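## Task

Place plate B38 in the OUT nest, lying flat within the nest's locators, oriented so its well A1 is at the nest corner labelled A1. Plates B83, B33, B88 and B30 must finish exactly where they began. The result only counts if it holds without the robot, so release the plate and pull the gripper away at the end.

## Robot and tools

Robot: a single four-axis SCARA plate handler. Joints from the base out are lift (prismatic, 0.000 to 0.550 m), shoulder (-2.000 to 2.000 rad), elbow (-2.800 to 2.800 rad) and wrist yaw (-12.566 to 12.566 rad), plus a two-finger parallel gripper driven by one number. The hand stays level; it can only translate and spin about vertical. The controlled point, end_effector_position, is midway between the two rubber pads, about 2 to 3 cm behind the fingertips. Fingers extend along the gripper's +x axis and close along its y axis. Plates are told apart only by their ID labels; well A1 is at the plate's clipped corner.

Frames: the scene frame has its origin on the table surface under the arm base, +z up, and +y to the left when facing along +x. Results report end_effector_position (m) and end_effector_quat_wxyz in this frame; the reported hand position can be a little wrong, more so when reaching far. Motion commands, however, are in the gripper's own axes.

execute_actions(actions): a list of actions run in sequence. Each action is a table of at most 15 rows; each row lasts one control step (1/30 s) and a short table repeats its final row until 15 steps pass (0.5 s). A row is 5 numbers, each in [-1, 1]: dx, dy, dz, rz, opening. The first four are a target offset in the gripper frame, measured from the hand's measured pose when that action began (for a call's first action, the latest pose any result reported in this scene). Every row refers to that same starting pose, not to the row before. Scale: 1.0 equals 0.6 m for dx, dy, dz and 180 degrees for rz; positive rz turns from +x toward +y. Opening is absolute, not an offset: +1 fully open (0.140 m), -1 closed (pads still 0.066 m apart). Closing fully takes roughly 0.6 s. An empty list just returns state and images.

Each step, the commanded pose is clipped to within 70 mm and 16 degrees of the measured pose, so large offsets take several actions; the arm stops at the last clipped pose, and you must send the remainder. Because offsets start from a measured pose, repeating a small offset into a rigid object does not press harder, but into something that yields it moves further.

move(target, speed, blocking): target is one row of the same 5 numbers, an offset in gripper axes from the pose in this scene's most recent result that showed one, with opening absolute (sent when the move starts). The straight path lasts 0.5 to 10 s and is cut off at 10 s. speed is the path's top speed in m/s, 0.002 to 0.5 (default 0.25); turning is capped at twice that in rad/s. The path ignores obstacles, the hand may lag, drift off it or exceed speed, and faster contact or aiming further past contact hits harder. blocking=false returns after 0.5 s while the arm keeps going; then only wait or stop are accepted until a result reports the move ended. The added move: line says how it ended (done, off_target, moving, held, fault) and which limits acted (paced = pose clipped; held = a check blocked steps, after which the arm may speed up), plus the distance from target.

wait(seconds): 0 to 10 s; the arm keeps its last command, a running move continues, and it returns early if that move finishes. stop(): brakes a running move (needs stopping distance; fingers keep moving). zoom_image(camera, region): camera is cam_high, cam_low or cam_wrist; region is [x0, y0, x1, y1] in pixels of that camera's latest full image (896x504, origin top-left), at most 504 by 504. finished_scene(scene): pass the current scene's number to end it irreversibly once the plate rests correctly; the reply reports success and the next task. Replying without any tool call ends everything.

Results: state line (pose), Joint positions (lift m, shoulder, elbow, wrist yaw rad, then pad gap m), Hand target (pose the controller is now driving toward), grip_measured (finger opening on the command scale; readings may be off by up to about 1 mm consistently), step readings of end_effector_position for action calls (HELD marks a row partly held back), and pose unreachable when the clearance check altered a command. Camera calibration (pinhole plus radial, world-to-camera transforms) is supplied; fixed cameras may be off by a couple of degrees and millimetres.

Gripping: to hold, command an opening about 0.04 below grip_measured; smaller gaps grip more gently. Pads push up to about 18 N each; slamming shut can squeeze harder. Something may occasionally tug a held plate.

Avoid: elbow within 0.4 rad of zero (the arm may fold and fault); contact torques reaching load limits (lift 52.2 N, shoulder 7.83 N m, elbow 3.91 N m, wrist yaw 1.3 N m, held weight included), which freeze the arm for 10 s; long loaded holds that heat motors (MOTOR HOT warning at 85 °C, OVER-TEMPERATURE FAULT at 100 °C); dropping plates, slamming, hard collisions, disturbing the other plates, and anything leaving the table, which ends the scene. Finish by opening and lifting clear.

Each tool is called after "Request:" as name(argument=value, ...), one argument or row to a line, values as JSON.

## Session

Request:
execute_actions(
  actions=[],
)

Request:
zoom_image(
  camera="cam_low",
  region=[250, 220, 510, 380],
)

Scene clock: 0.00 s.
end_effector_position=(+0.3908, -0.0581, +0.0802) grip_measured=+1.00 end_effector_quat_wxyz=(+0.684, +0.000, +0.000, +0.730)
Joint positions: [0.075 0.13  1.219 0.287 0.14 ]
Motor temperatures (°C, as the motors report them): [31 25 26 28]
Hand target: +0.391, -0.058, +0.080; +0.684, +0.000, +0.000, +0.730
camera_calibration (this result's frames):
cam_wrist: T_world_to_cam=[[0.997952, 0.0638268, 0.00429647, -0.378374], [0.0418439, -0.600489, -0.798538, 0.000327724], [-0.0483881, 0.797082, -0.60193, 0.209142], [0, 0, 0, 1]] pos_world=[0.387706, -0.142356, 0.127776]

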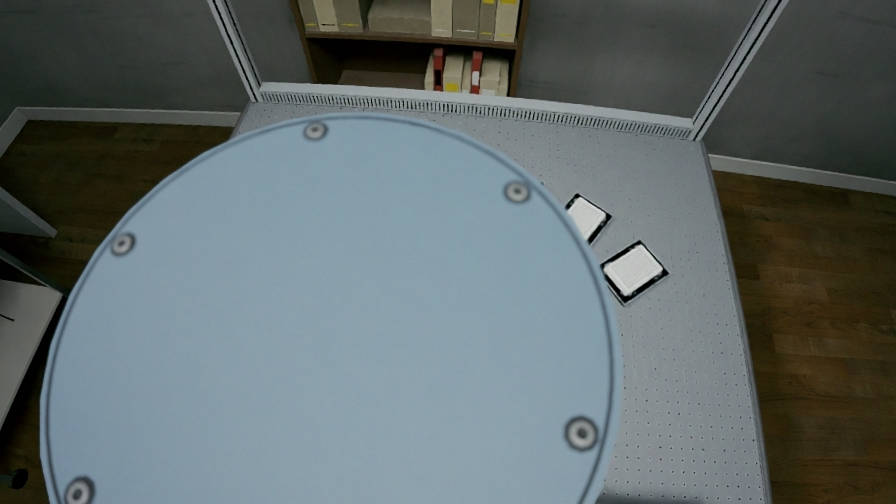

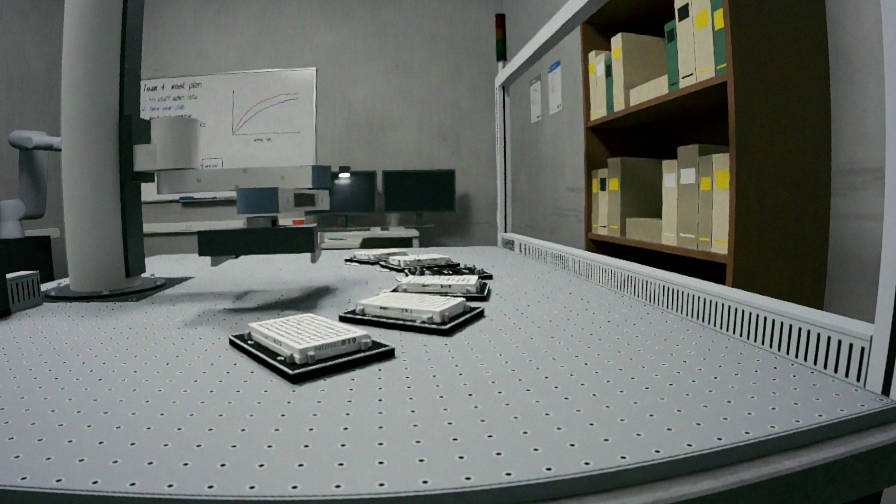

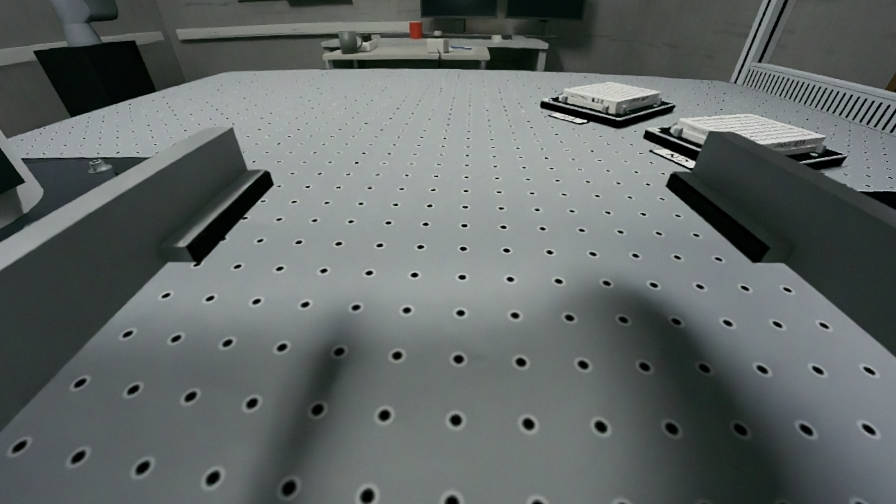

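Region (250, 220, 510, 380) of cam_low's 896x504 image, scaled by 1.938, with more detail than that image has; it fills the top 310 rows of this view, and the rest is white.

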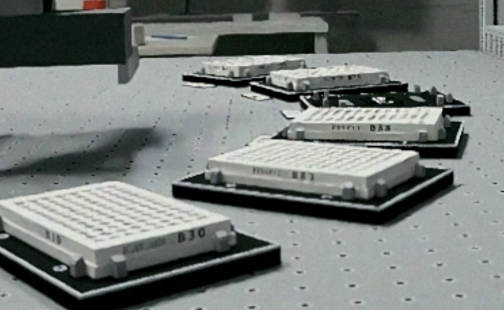

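Request:
move(
  target=[0.112,-0.363,0.033,-0.504,1],
  speed=0.4,
)

Request:
zoom_image(
  camera="cam_low",
  region=[340, 240, 500, 330],
)

Request:
zoom_image(
  camera="cam_wrist",
  region=[270, 130, 670, 380],
)

Scene clock: 3.47 s.
end_effector_position=(+0.6039, +0.0233, +0.1000) grip_measured=+1.00 end_effector_quat_wxyz=(+1.000, +0.000, +0.000, +0.026)
Joint positions: [ 0.095  0.924  1.172 -2.044  0.14 ]
Motor temperatures (°C, as the motors report them): [31 25 26 28]
Hand target: +0.604, +0.023, +0.100; +1.000, +0.000, +0.000, +0.026
Off the commanded pose: 0.000 m, 0 deg.
move: done
camera_calibration (this result's frames):
cam_wrist: T_world_to_cam=[[0.0518762, -0.998644, 0.00429647, -0.00022805], [-0.600947, -0.0346527, -0.798538, 0.431077], [0.797604, 0.0388431, -0.60193, -0.326739], [0, 0, 0, 1]] pos_world=[0.519675, 0.0274018, 0.147558]

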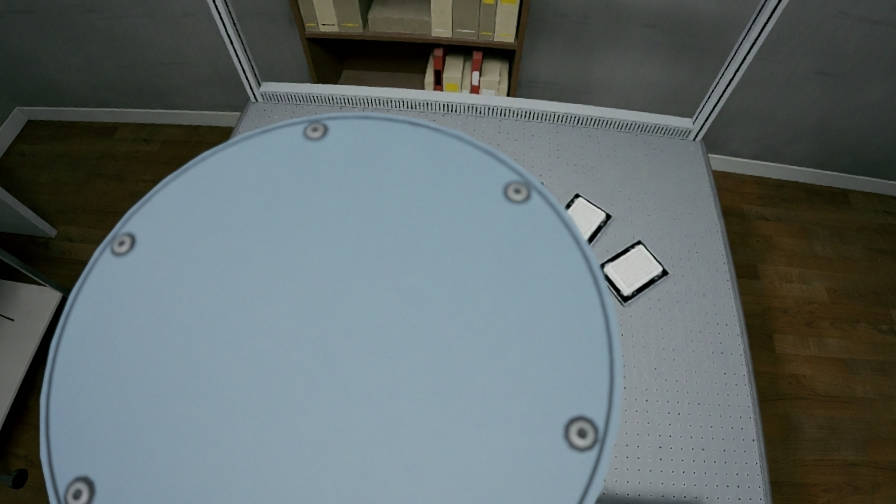

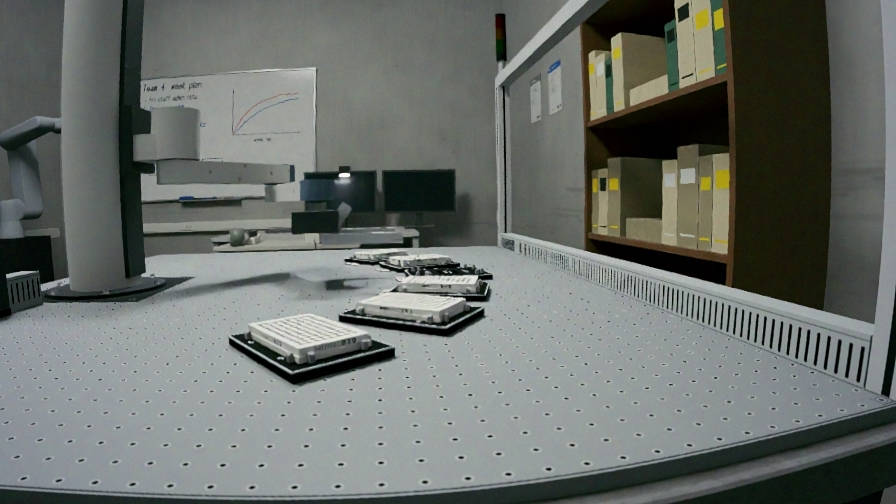

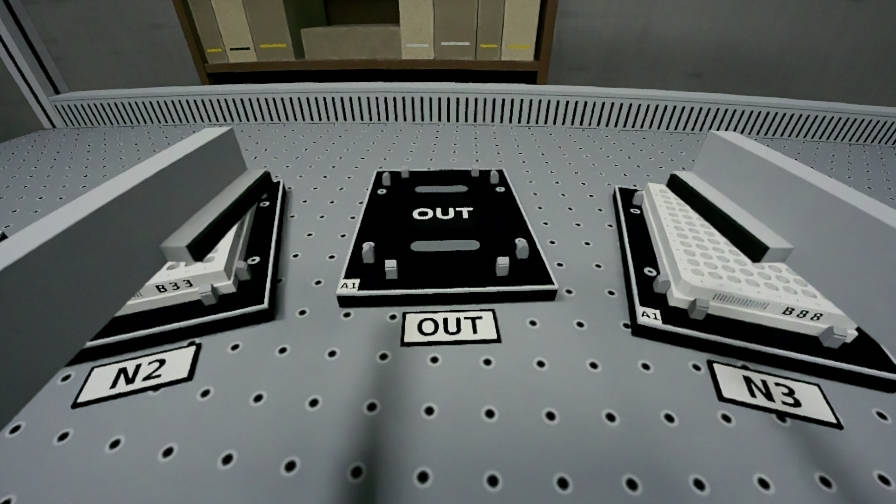

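Region (340, 240, 500, 330) of cam_low's 896x504 image, scaled by 3.150, with more detail than that image has; it fills the top 284 rows of this view, and the rest is white.

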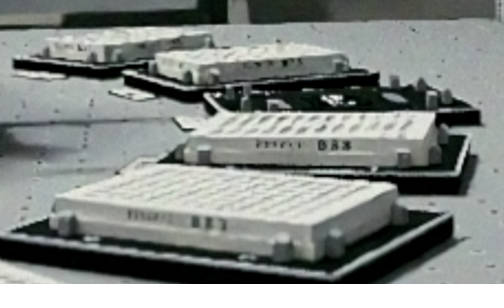

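Region (270, 130, 670, 380) of cam_wrist's 896x504 image, scaled by 1.260, with more detail than that image has; it fills the top 315 rows of this view, and the rest is white.

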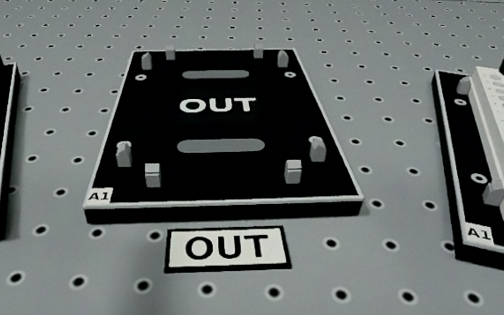

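Request:
move(
  target=[0.0335,0.015,0,0.011,1],
)

Request:
zoom_image(
  camera="cam_wrist",
  region=[330, 150, 610, 390],
)

Scene clock: 7.23 s.
end_effector_position=(+0.6235, +0.0335, +0.1000) grip_measured=+1.00 end_effector_quat_wxyz=(+0.999, +0.000, +0.000, +0.044)
Joint positions: [ 0.095  0.901  1.268 -2.081  0.14 ]
Motor temperatures (°C, as the motors report them): [31 25 26 28]
Hand target: +0.624, +0.033, +0.100; +0.999, +0.000, +0.000, +0.044
Off the commanded pose: 0.000 m, 0 deg.
move: done
camera_calibration (this result's frames):
cam_wrist: T_world_to_cam=[[0.0867932, -0.996217, 0.00429647, -0.0129473], [-0.599366, -0.0556624, -0.798538, 0.442926], [0.795756, 0.0667325, -0.60193, -0.342549], [0, 0, 0, 1]] pos_world=[0.539184, 0.0346151, 0.147558]

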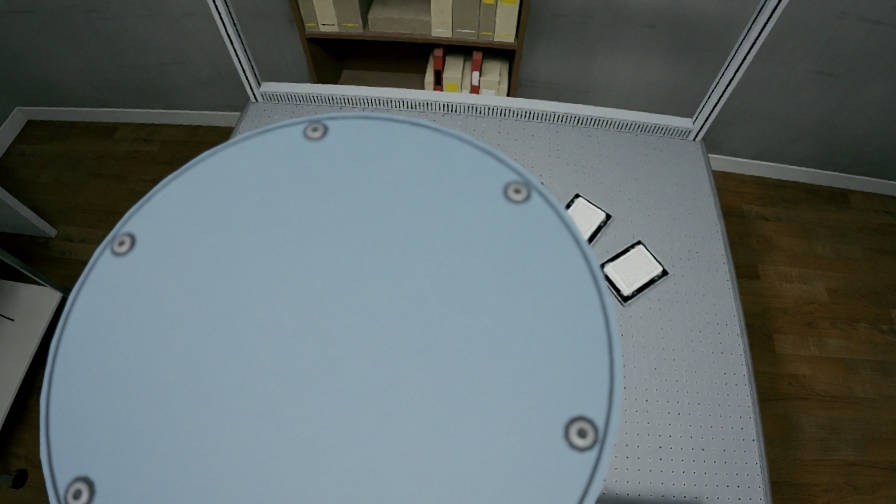

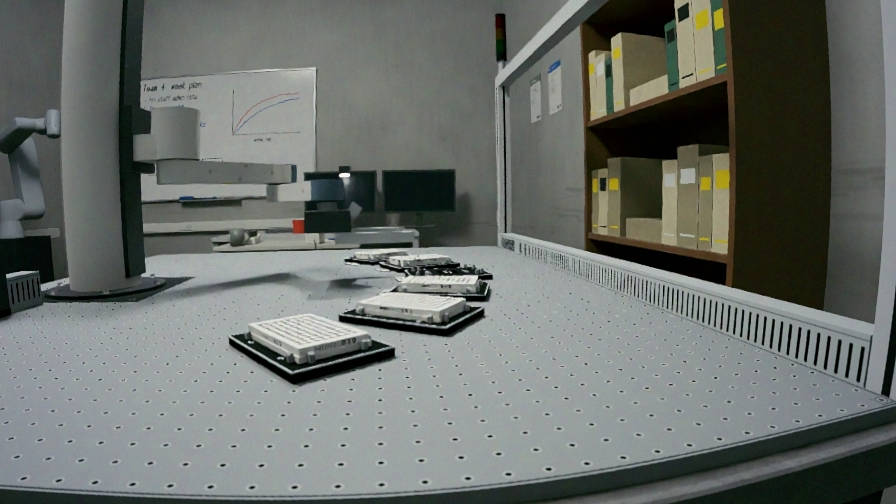

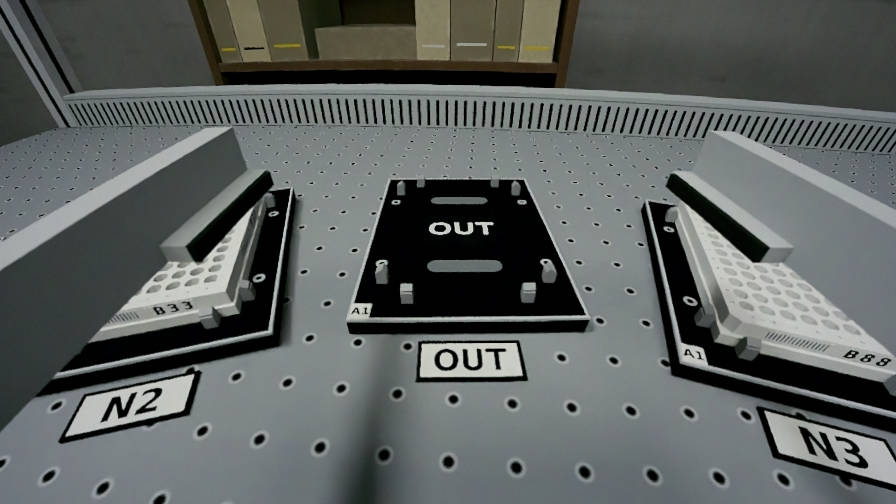

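Region (330, 150, 610, 390) of cam_wrist's 896x504 image, scaled by 1.800, with more detail than that image has; it fills the top 432 rows of this view, and the rest is white.

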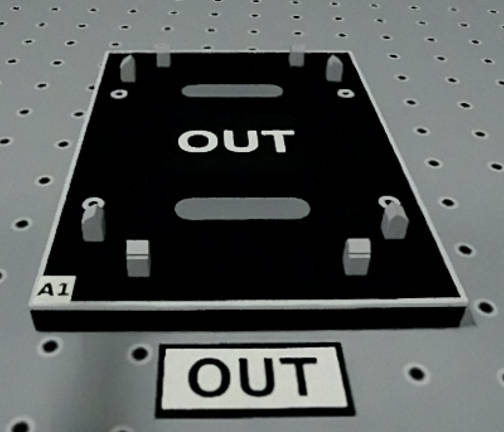

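Request:
move(
  target=[-0.177,0.44,0,0.205,1],
  speed=0.4,
)

Request:
zoom_image(
  camera="cam_wrist",
  region=[270, 130, 670, 380],
)

Scene clock: 10.87 s.
end_effector_position=(+0.4945, +0.2874, +0.1000) grip_measured=+1.00 end_effector_quat_wxyz=(+0.934, +0.000, +0.000, +0.358)
Joint positions: [ 0.095  1.601  1.173 -2.042  0.14 ]
Motor temperatures (°C, as the motors report them): [31 25 26 28]
Hand target: +0.495, +0.287, +0.100; +0.934, +0.000, +0.000, +0.358
Off the commanded pose: 0.000 m, 0 deg.
move: done
camera_calibration (this result's frames):
cam_wrist: T_world_to_cam=[[0.667975, -0.744171, 0.00429647, -0.108671], [-0.445655, -0.404635, -0.798538, 0.404022], [0.595987, 0.531489, -0.60193, -0.291612], [0, 0, 0, 1]] pos_world=[0.426441, 0.2376, 0.147563]

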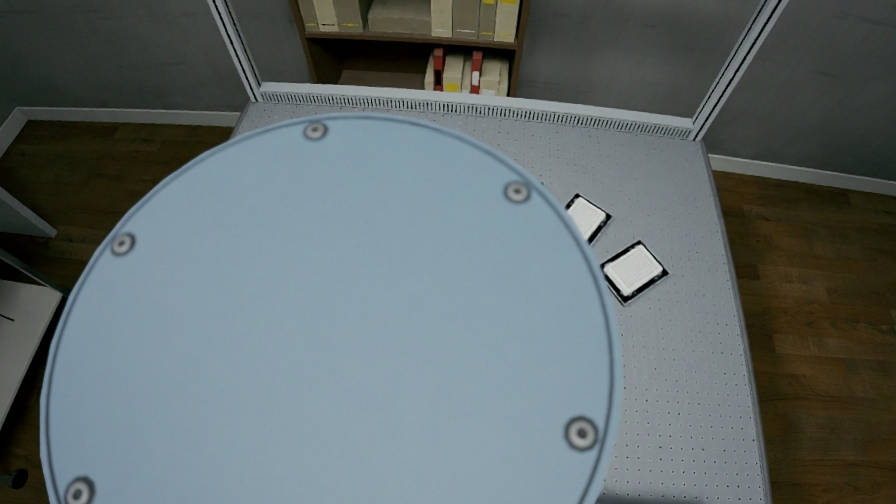

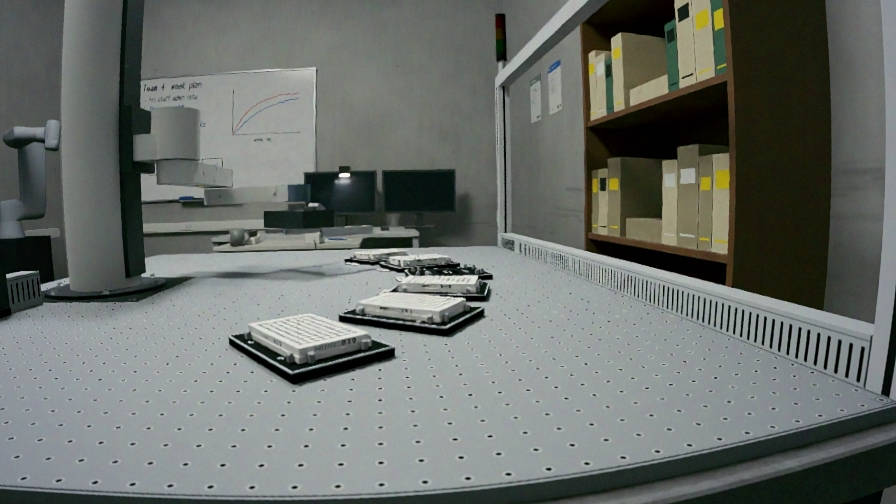

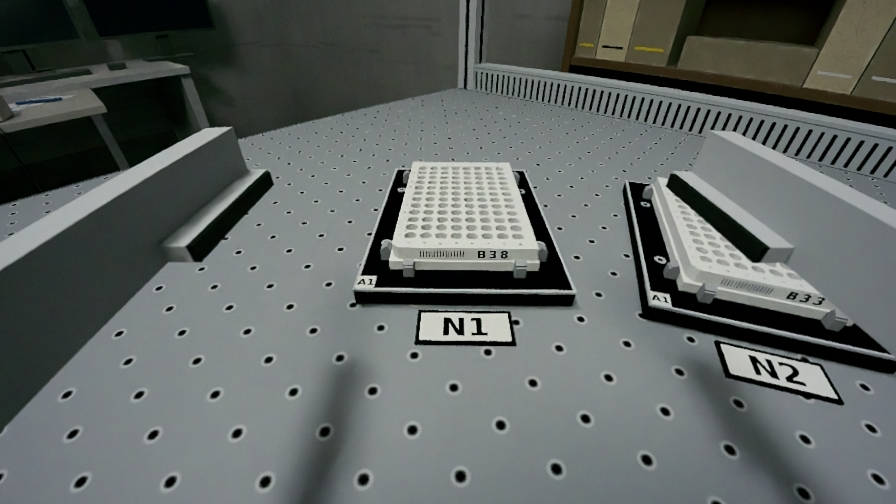

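Region (270, 130, 670, 380) of cam_wrist's 896x504 image, scaled by 1.260, with more detail than that image has; it fills the top 315 rows of this view, and the rest is white.

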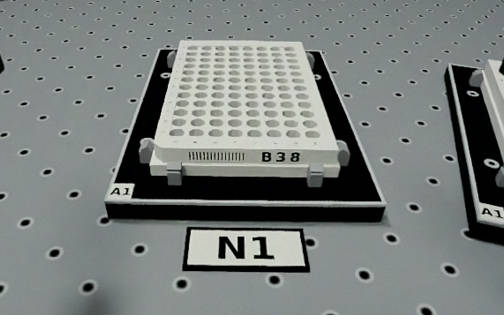

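Request:
move(
  target=[0.231,-0.005,-0.068,-0.0045,0.2],
)

Request:
move(
  target=[0,0,-0.054,0,0.2],
  speed=0.05,
)

Request:
move(
  target=[0,0,0,0,-0.38],
)

Request:
move(
  target=[0,0,0,0,-0.52],
)

Scene clock: 13.03 s.
end_effector_position=(+0.5997, +0.3777, +0.0592) grip_measured=+0.20 end_effector_quat_wxyz=(+0.936, +0.000, +0.000, +0.351)
Joint positions: [ 0.054  1.282  1.932 -2.495  0.11 ]
Motor temperatures (°C, as the motors report them): [31 25 26 28]
Hand target: +0.600, +0.378, +0.059; +0.936, +0.000, +0.000, +0.351
Off the commanded pose: 0.000 m, 0 deg.
move: done
camera_calibration (this result's frames):
cam_wrist: T_world_to_cam=[[0.657399, -0.753531, 0.00429647, -0.101604], [-0.451325, -0.3983, -0.798538, 0.455818], [0.603434, 0.523018, -0.60193, -0.428124], [0, 0, 0, 1]] pos_world=[0.530861, 0.328907, 0.106724]

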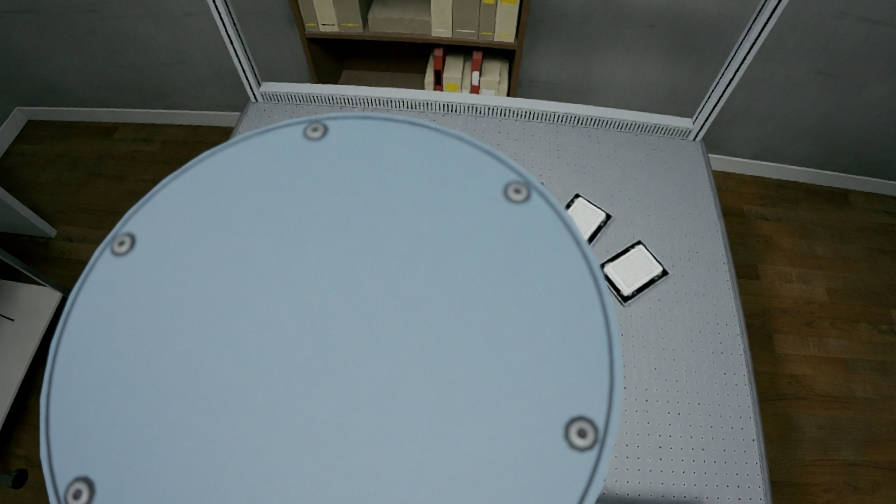

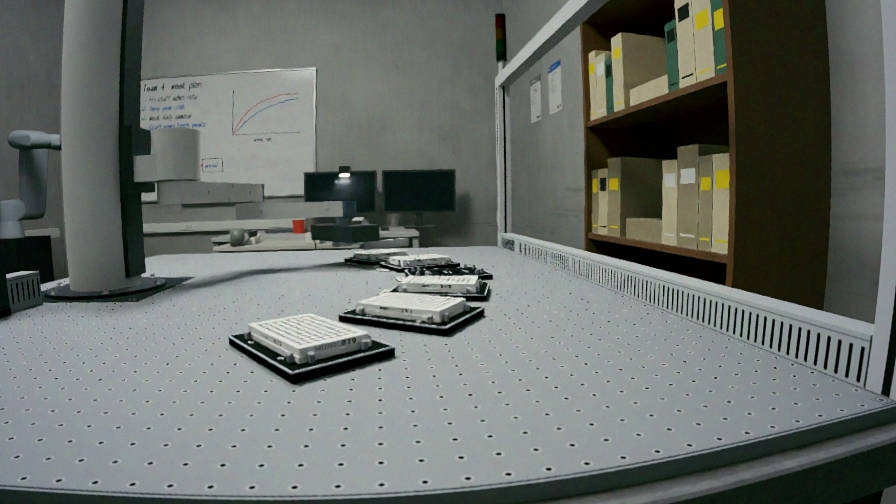

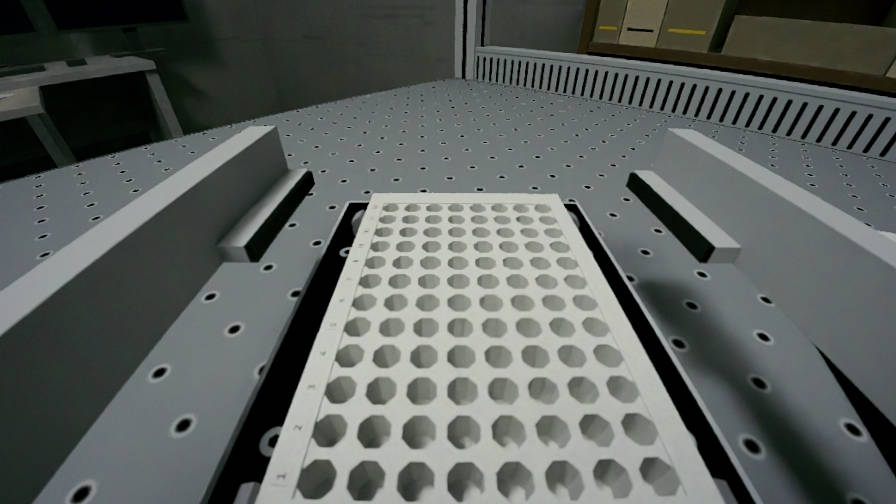

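Scene clock: 13.93 s.
end_effector_position=(+0.5996, +0.3777, +0.0275) grip_measured=+0.20 end_effector_quat_wxyz=(+0.936, +0.000, +0.000, +0.351)
Joint positions: [ 0.023  1.282  1.932 -2.495  0.11 ]
Motor temperatures (°C, as the motors report them): [31 25 26 28]
Hand target: +0.600, +0.378, +0.027; +0.936, +0.000, +0.000, +0.351
Off the commanded pose: 0.001 m, 0 deg.
move: done
camera_calibration (this result's frames):
cam_wrist: T_world_to_cam=[[0.657383, -0.753544, 0.00429647, -0.101456], [-0.451334, -0.398291, -0.798538, 0.430551], [0.603445, 0.523006, -0.60193, -0.447143], [0, 0, 0, 1]] pos_world=[0.530844, 0.328891, 0.0750984]

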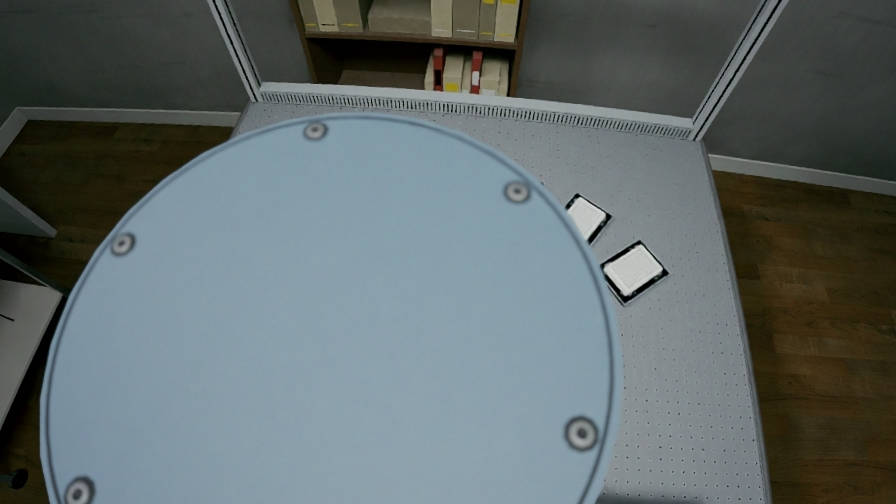

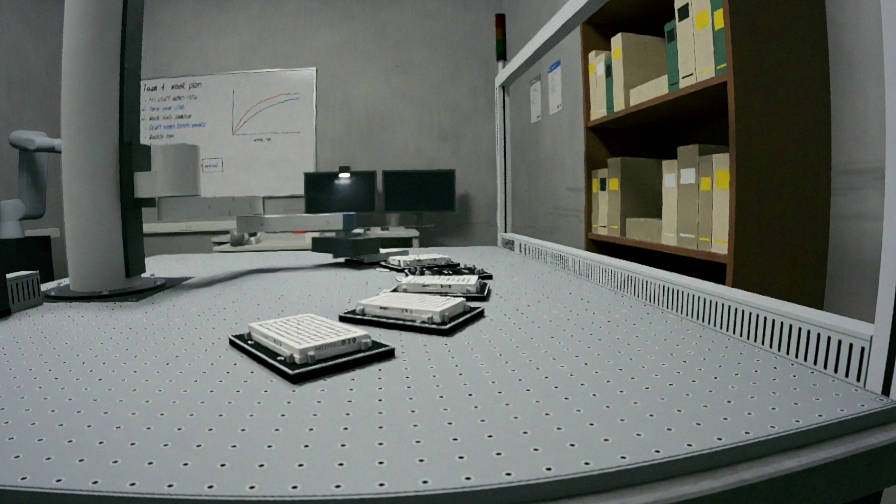

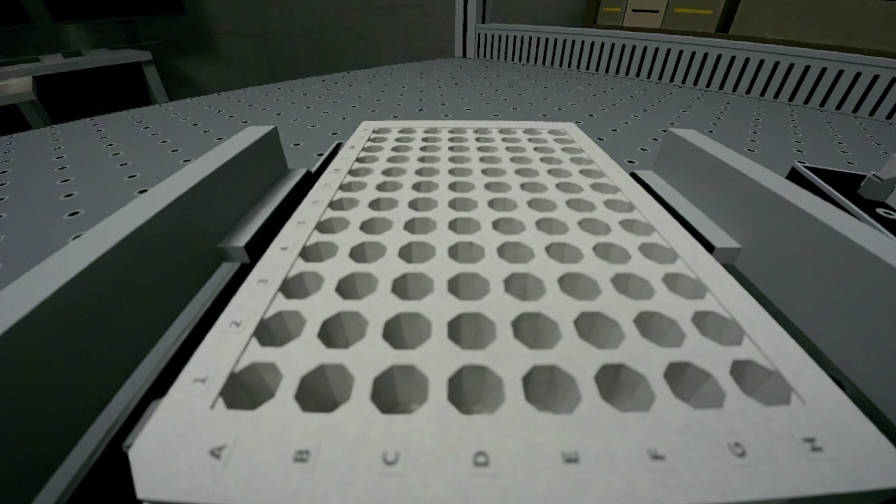

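Scene clock: 14.43 s.
end_effector_position=(+0.5996, +0.3777, +0.0277) grip_measured=-0.38 end_effector_quat_wxyz=(+0.936, +0.000, +0.000, +0.351)
Joint positions: [ 0.023  1.282  1.932 -2.495  0.089]
Motor temperatures (°C, as the motors report them): [31 25 26 28]
Hand target: +0.600, +0.378, +0.028; +0.936, +0.000, +0.000, +0.351
Off the commanded pose: 0.000 m, 0 deg.
move: done
camera_calibration (this result's frames):
cam_wrist: T_world_to_cam=[[0.657362, -0.753562, 0.00429647, -0.101442], [-0.451345, -0.398279, -0.798538, 0.430643], [0.603459, 0.522989, -0.60193, -0.447077], [0, 0, 0, 1]] pos_world=[0.530845, 0.32889, 0.0752118]

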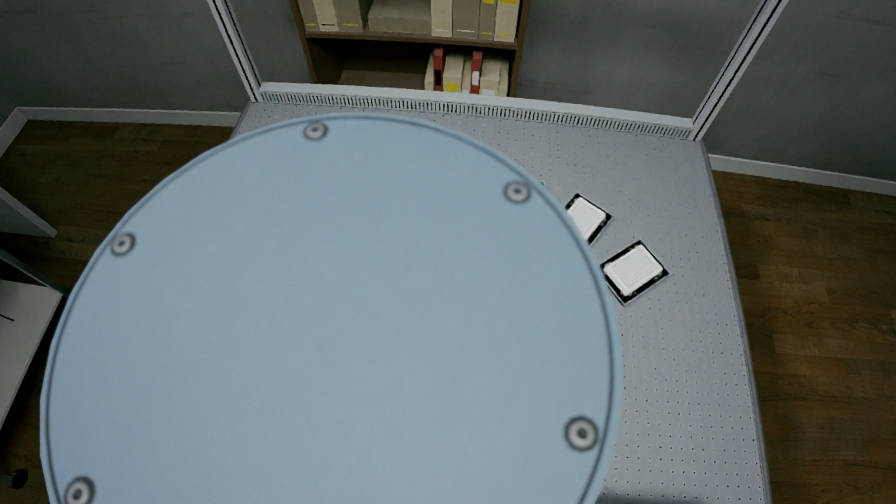

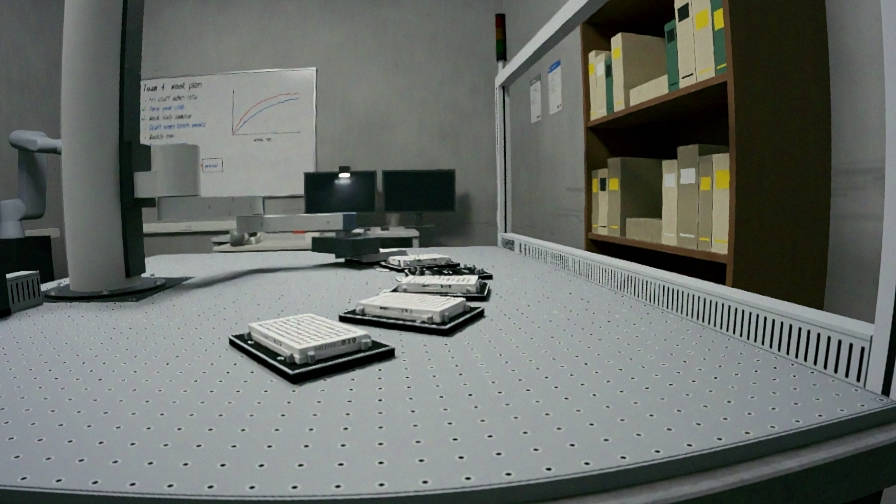

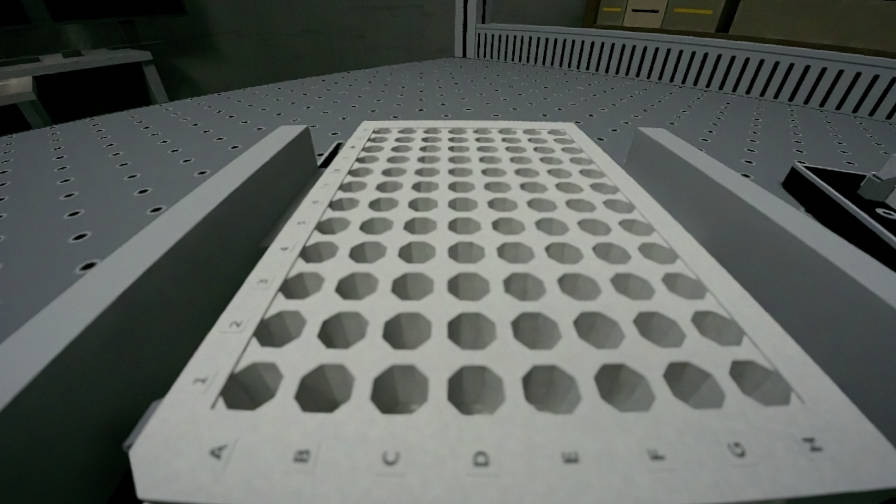

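Scene clock: 14.93 s.
end_effector_position=(+0.5996, +0.3778, +0.0277) grip_measured=-0.47 end_effector_quat_wxyz=(+0.936, +0.000, +0.000, +0.352)
Joint positions: [ 0.023  1.282  1.932 -2.495  0.085]
Motor temperatures (°C, as the motors report them): [31 25 26 28]
Hand target: +0.600, +0.378, +0.028; +0.936, +0.000, +0.000, +0.351
Off the commanded pose: 0.000 m, 0 deg.
move: done
camera_calibration (this result's frames):
cam_wrist: T_world_to_cam=[[0.657706, -0.753263, 0.00429647, -0.101645], [-0.451163, -0.398484, -0.798538, 0.430643], [0.603221, 0.523264, -0.60193, -0.447033], [0, 0, 0, 1]] pos_world=[0.530802, 0.328955, 0.0752391]

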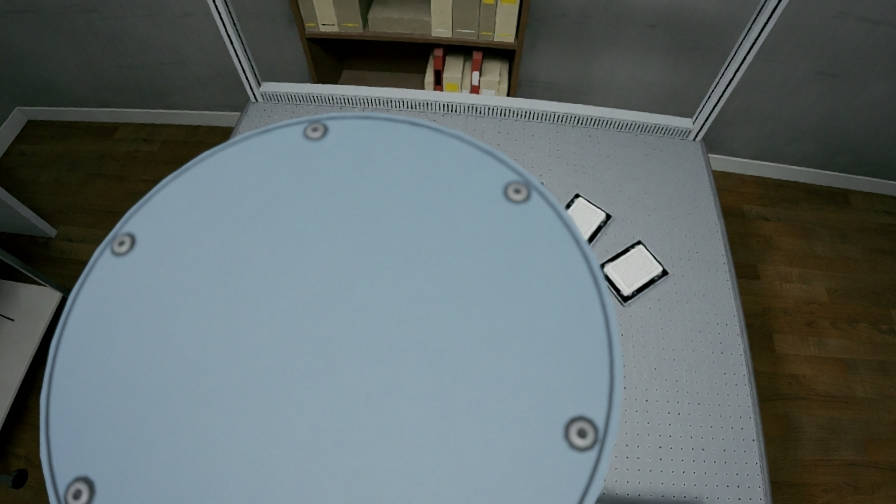

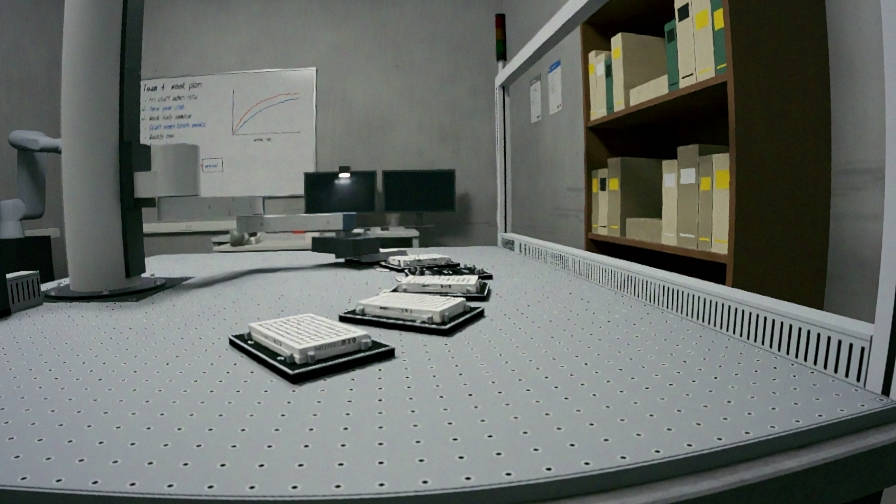

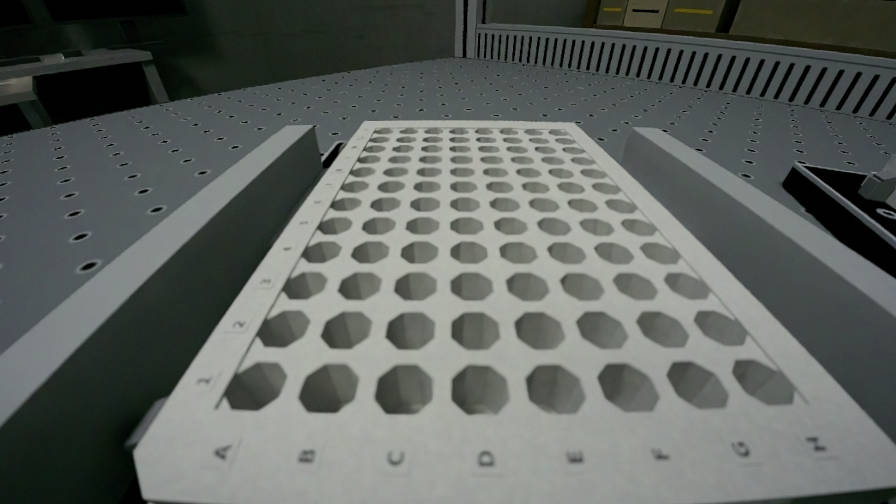

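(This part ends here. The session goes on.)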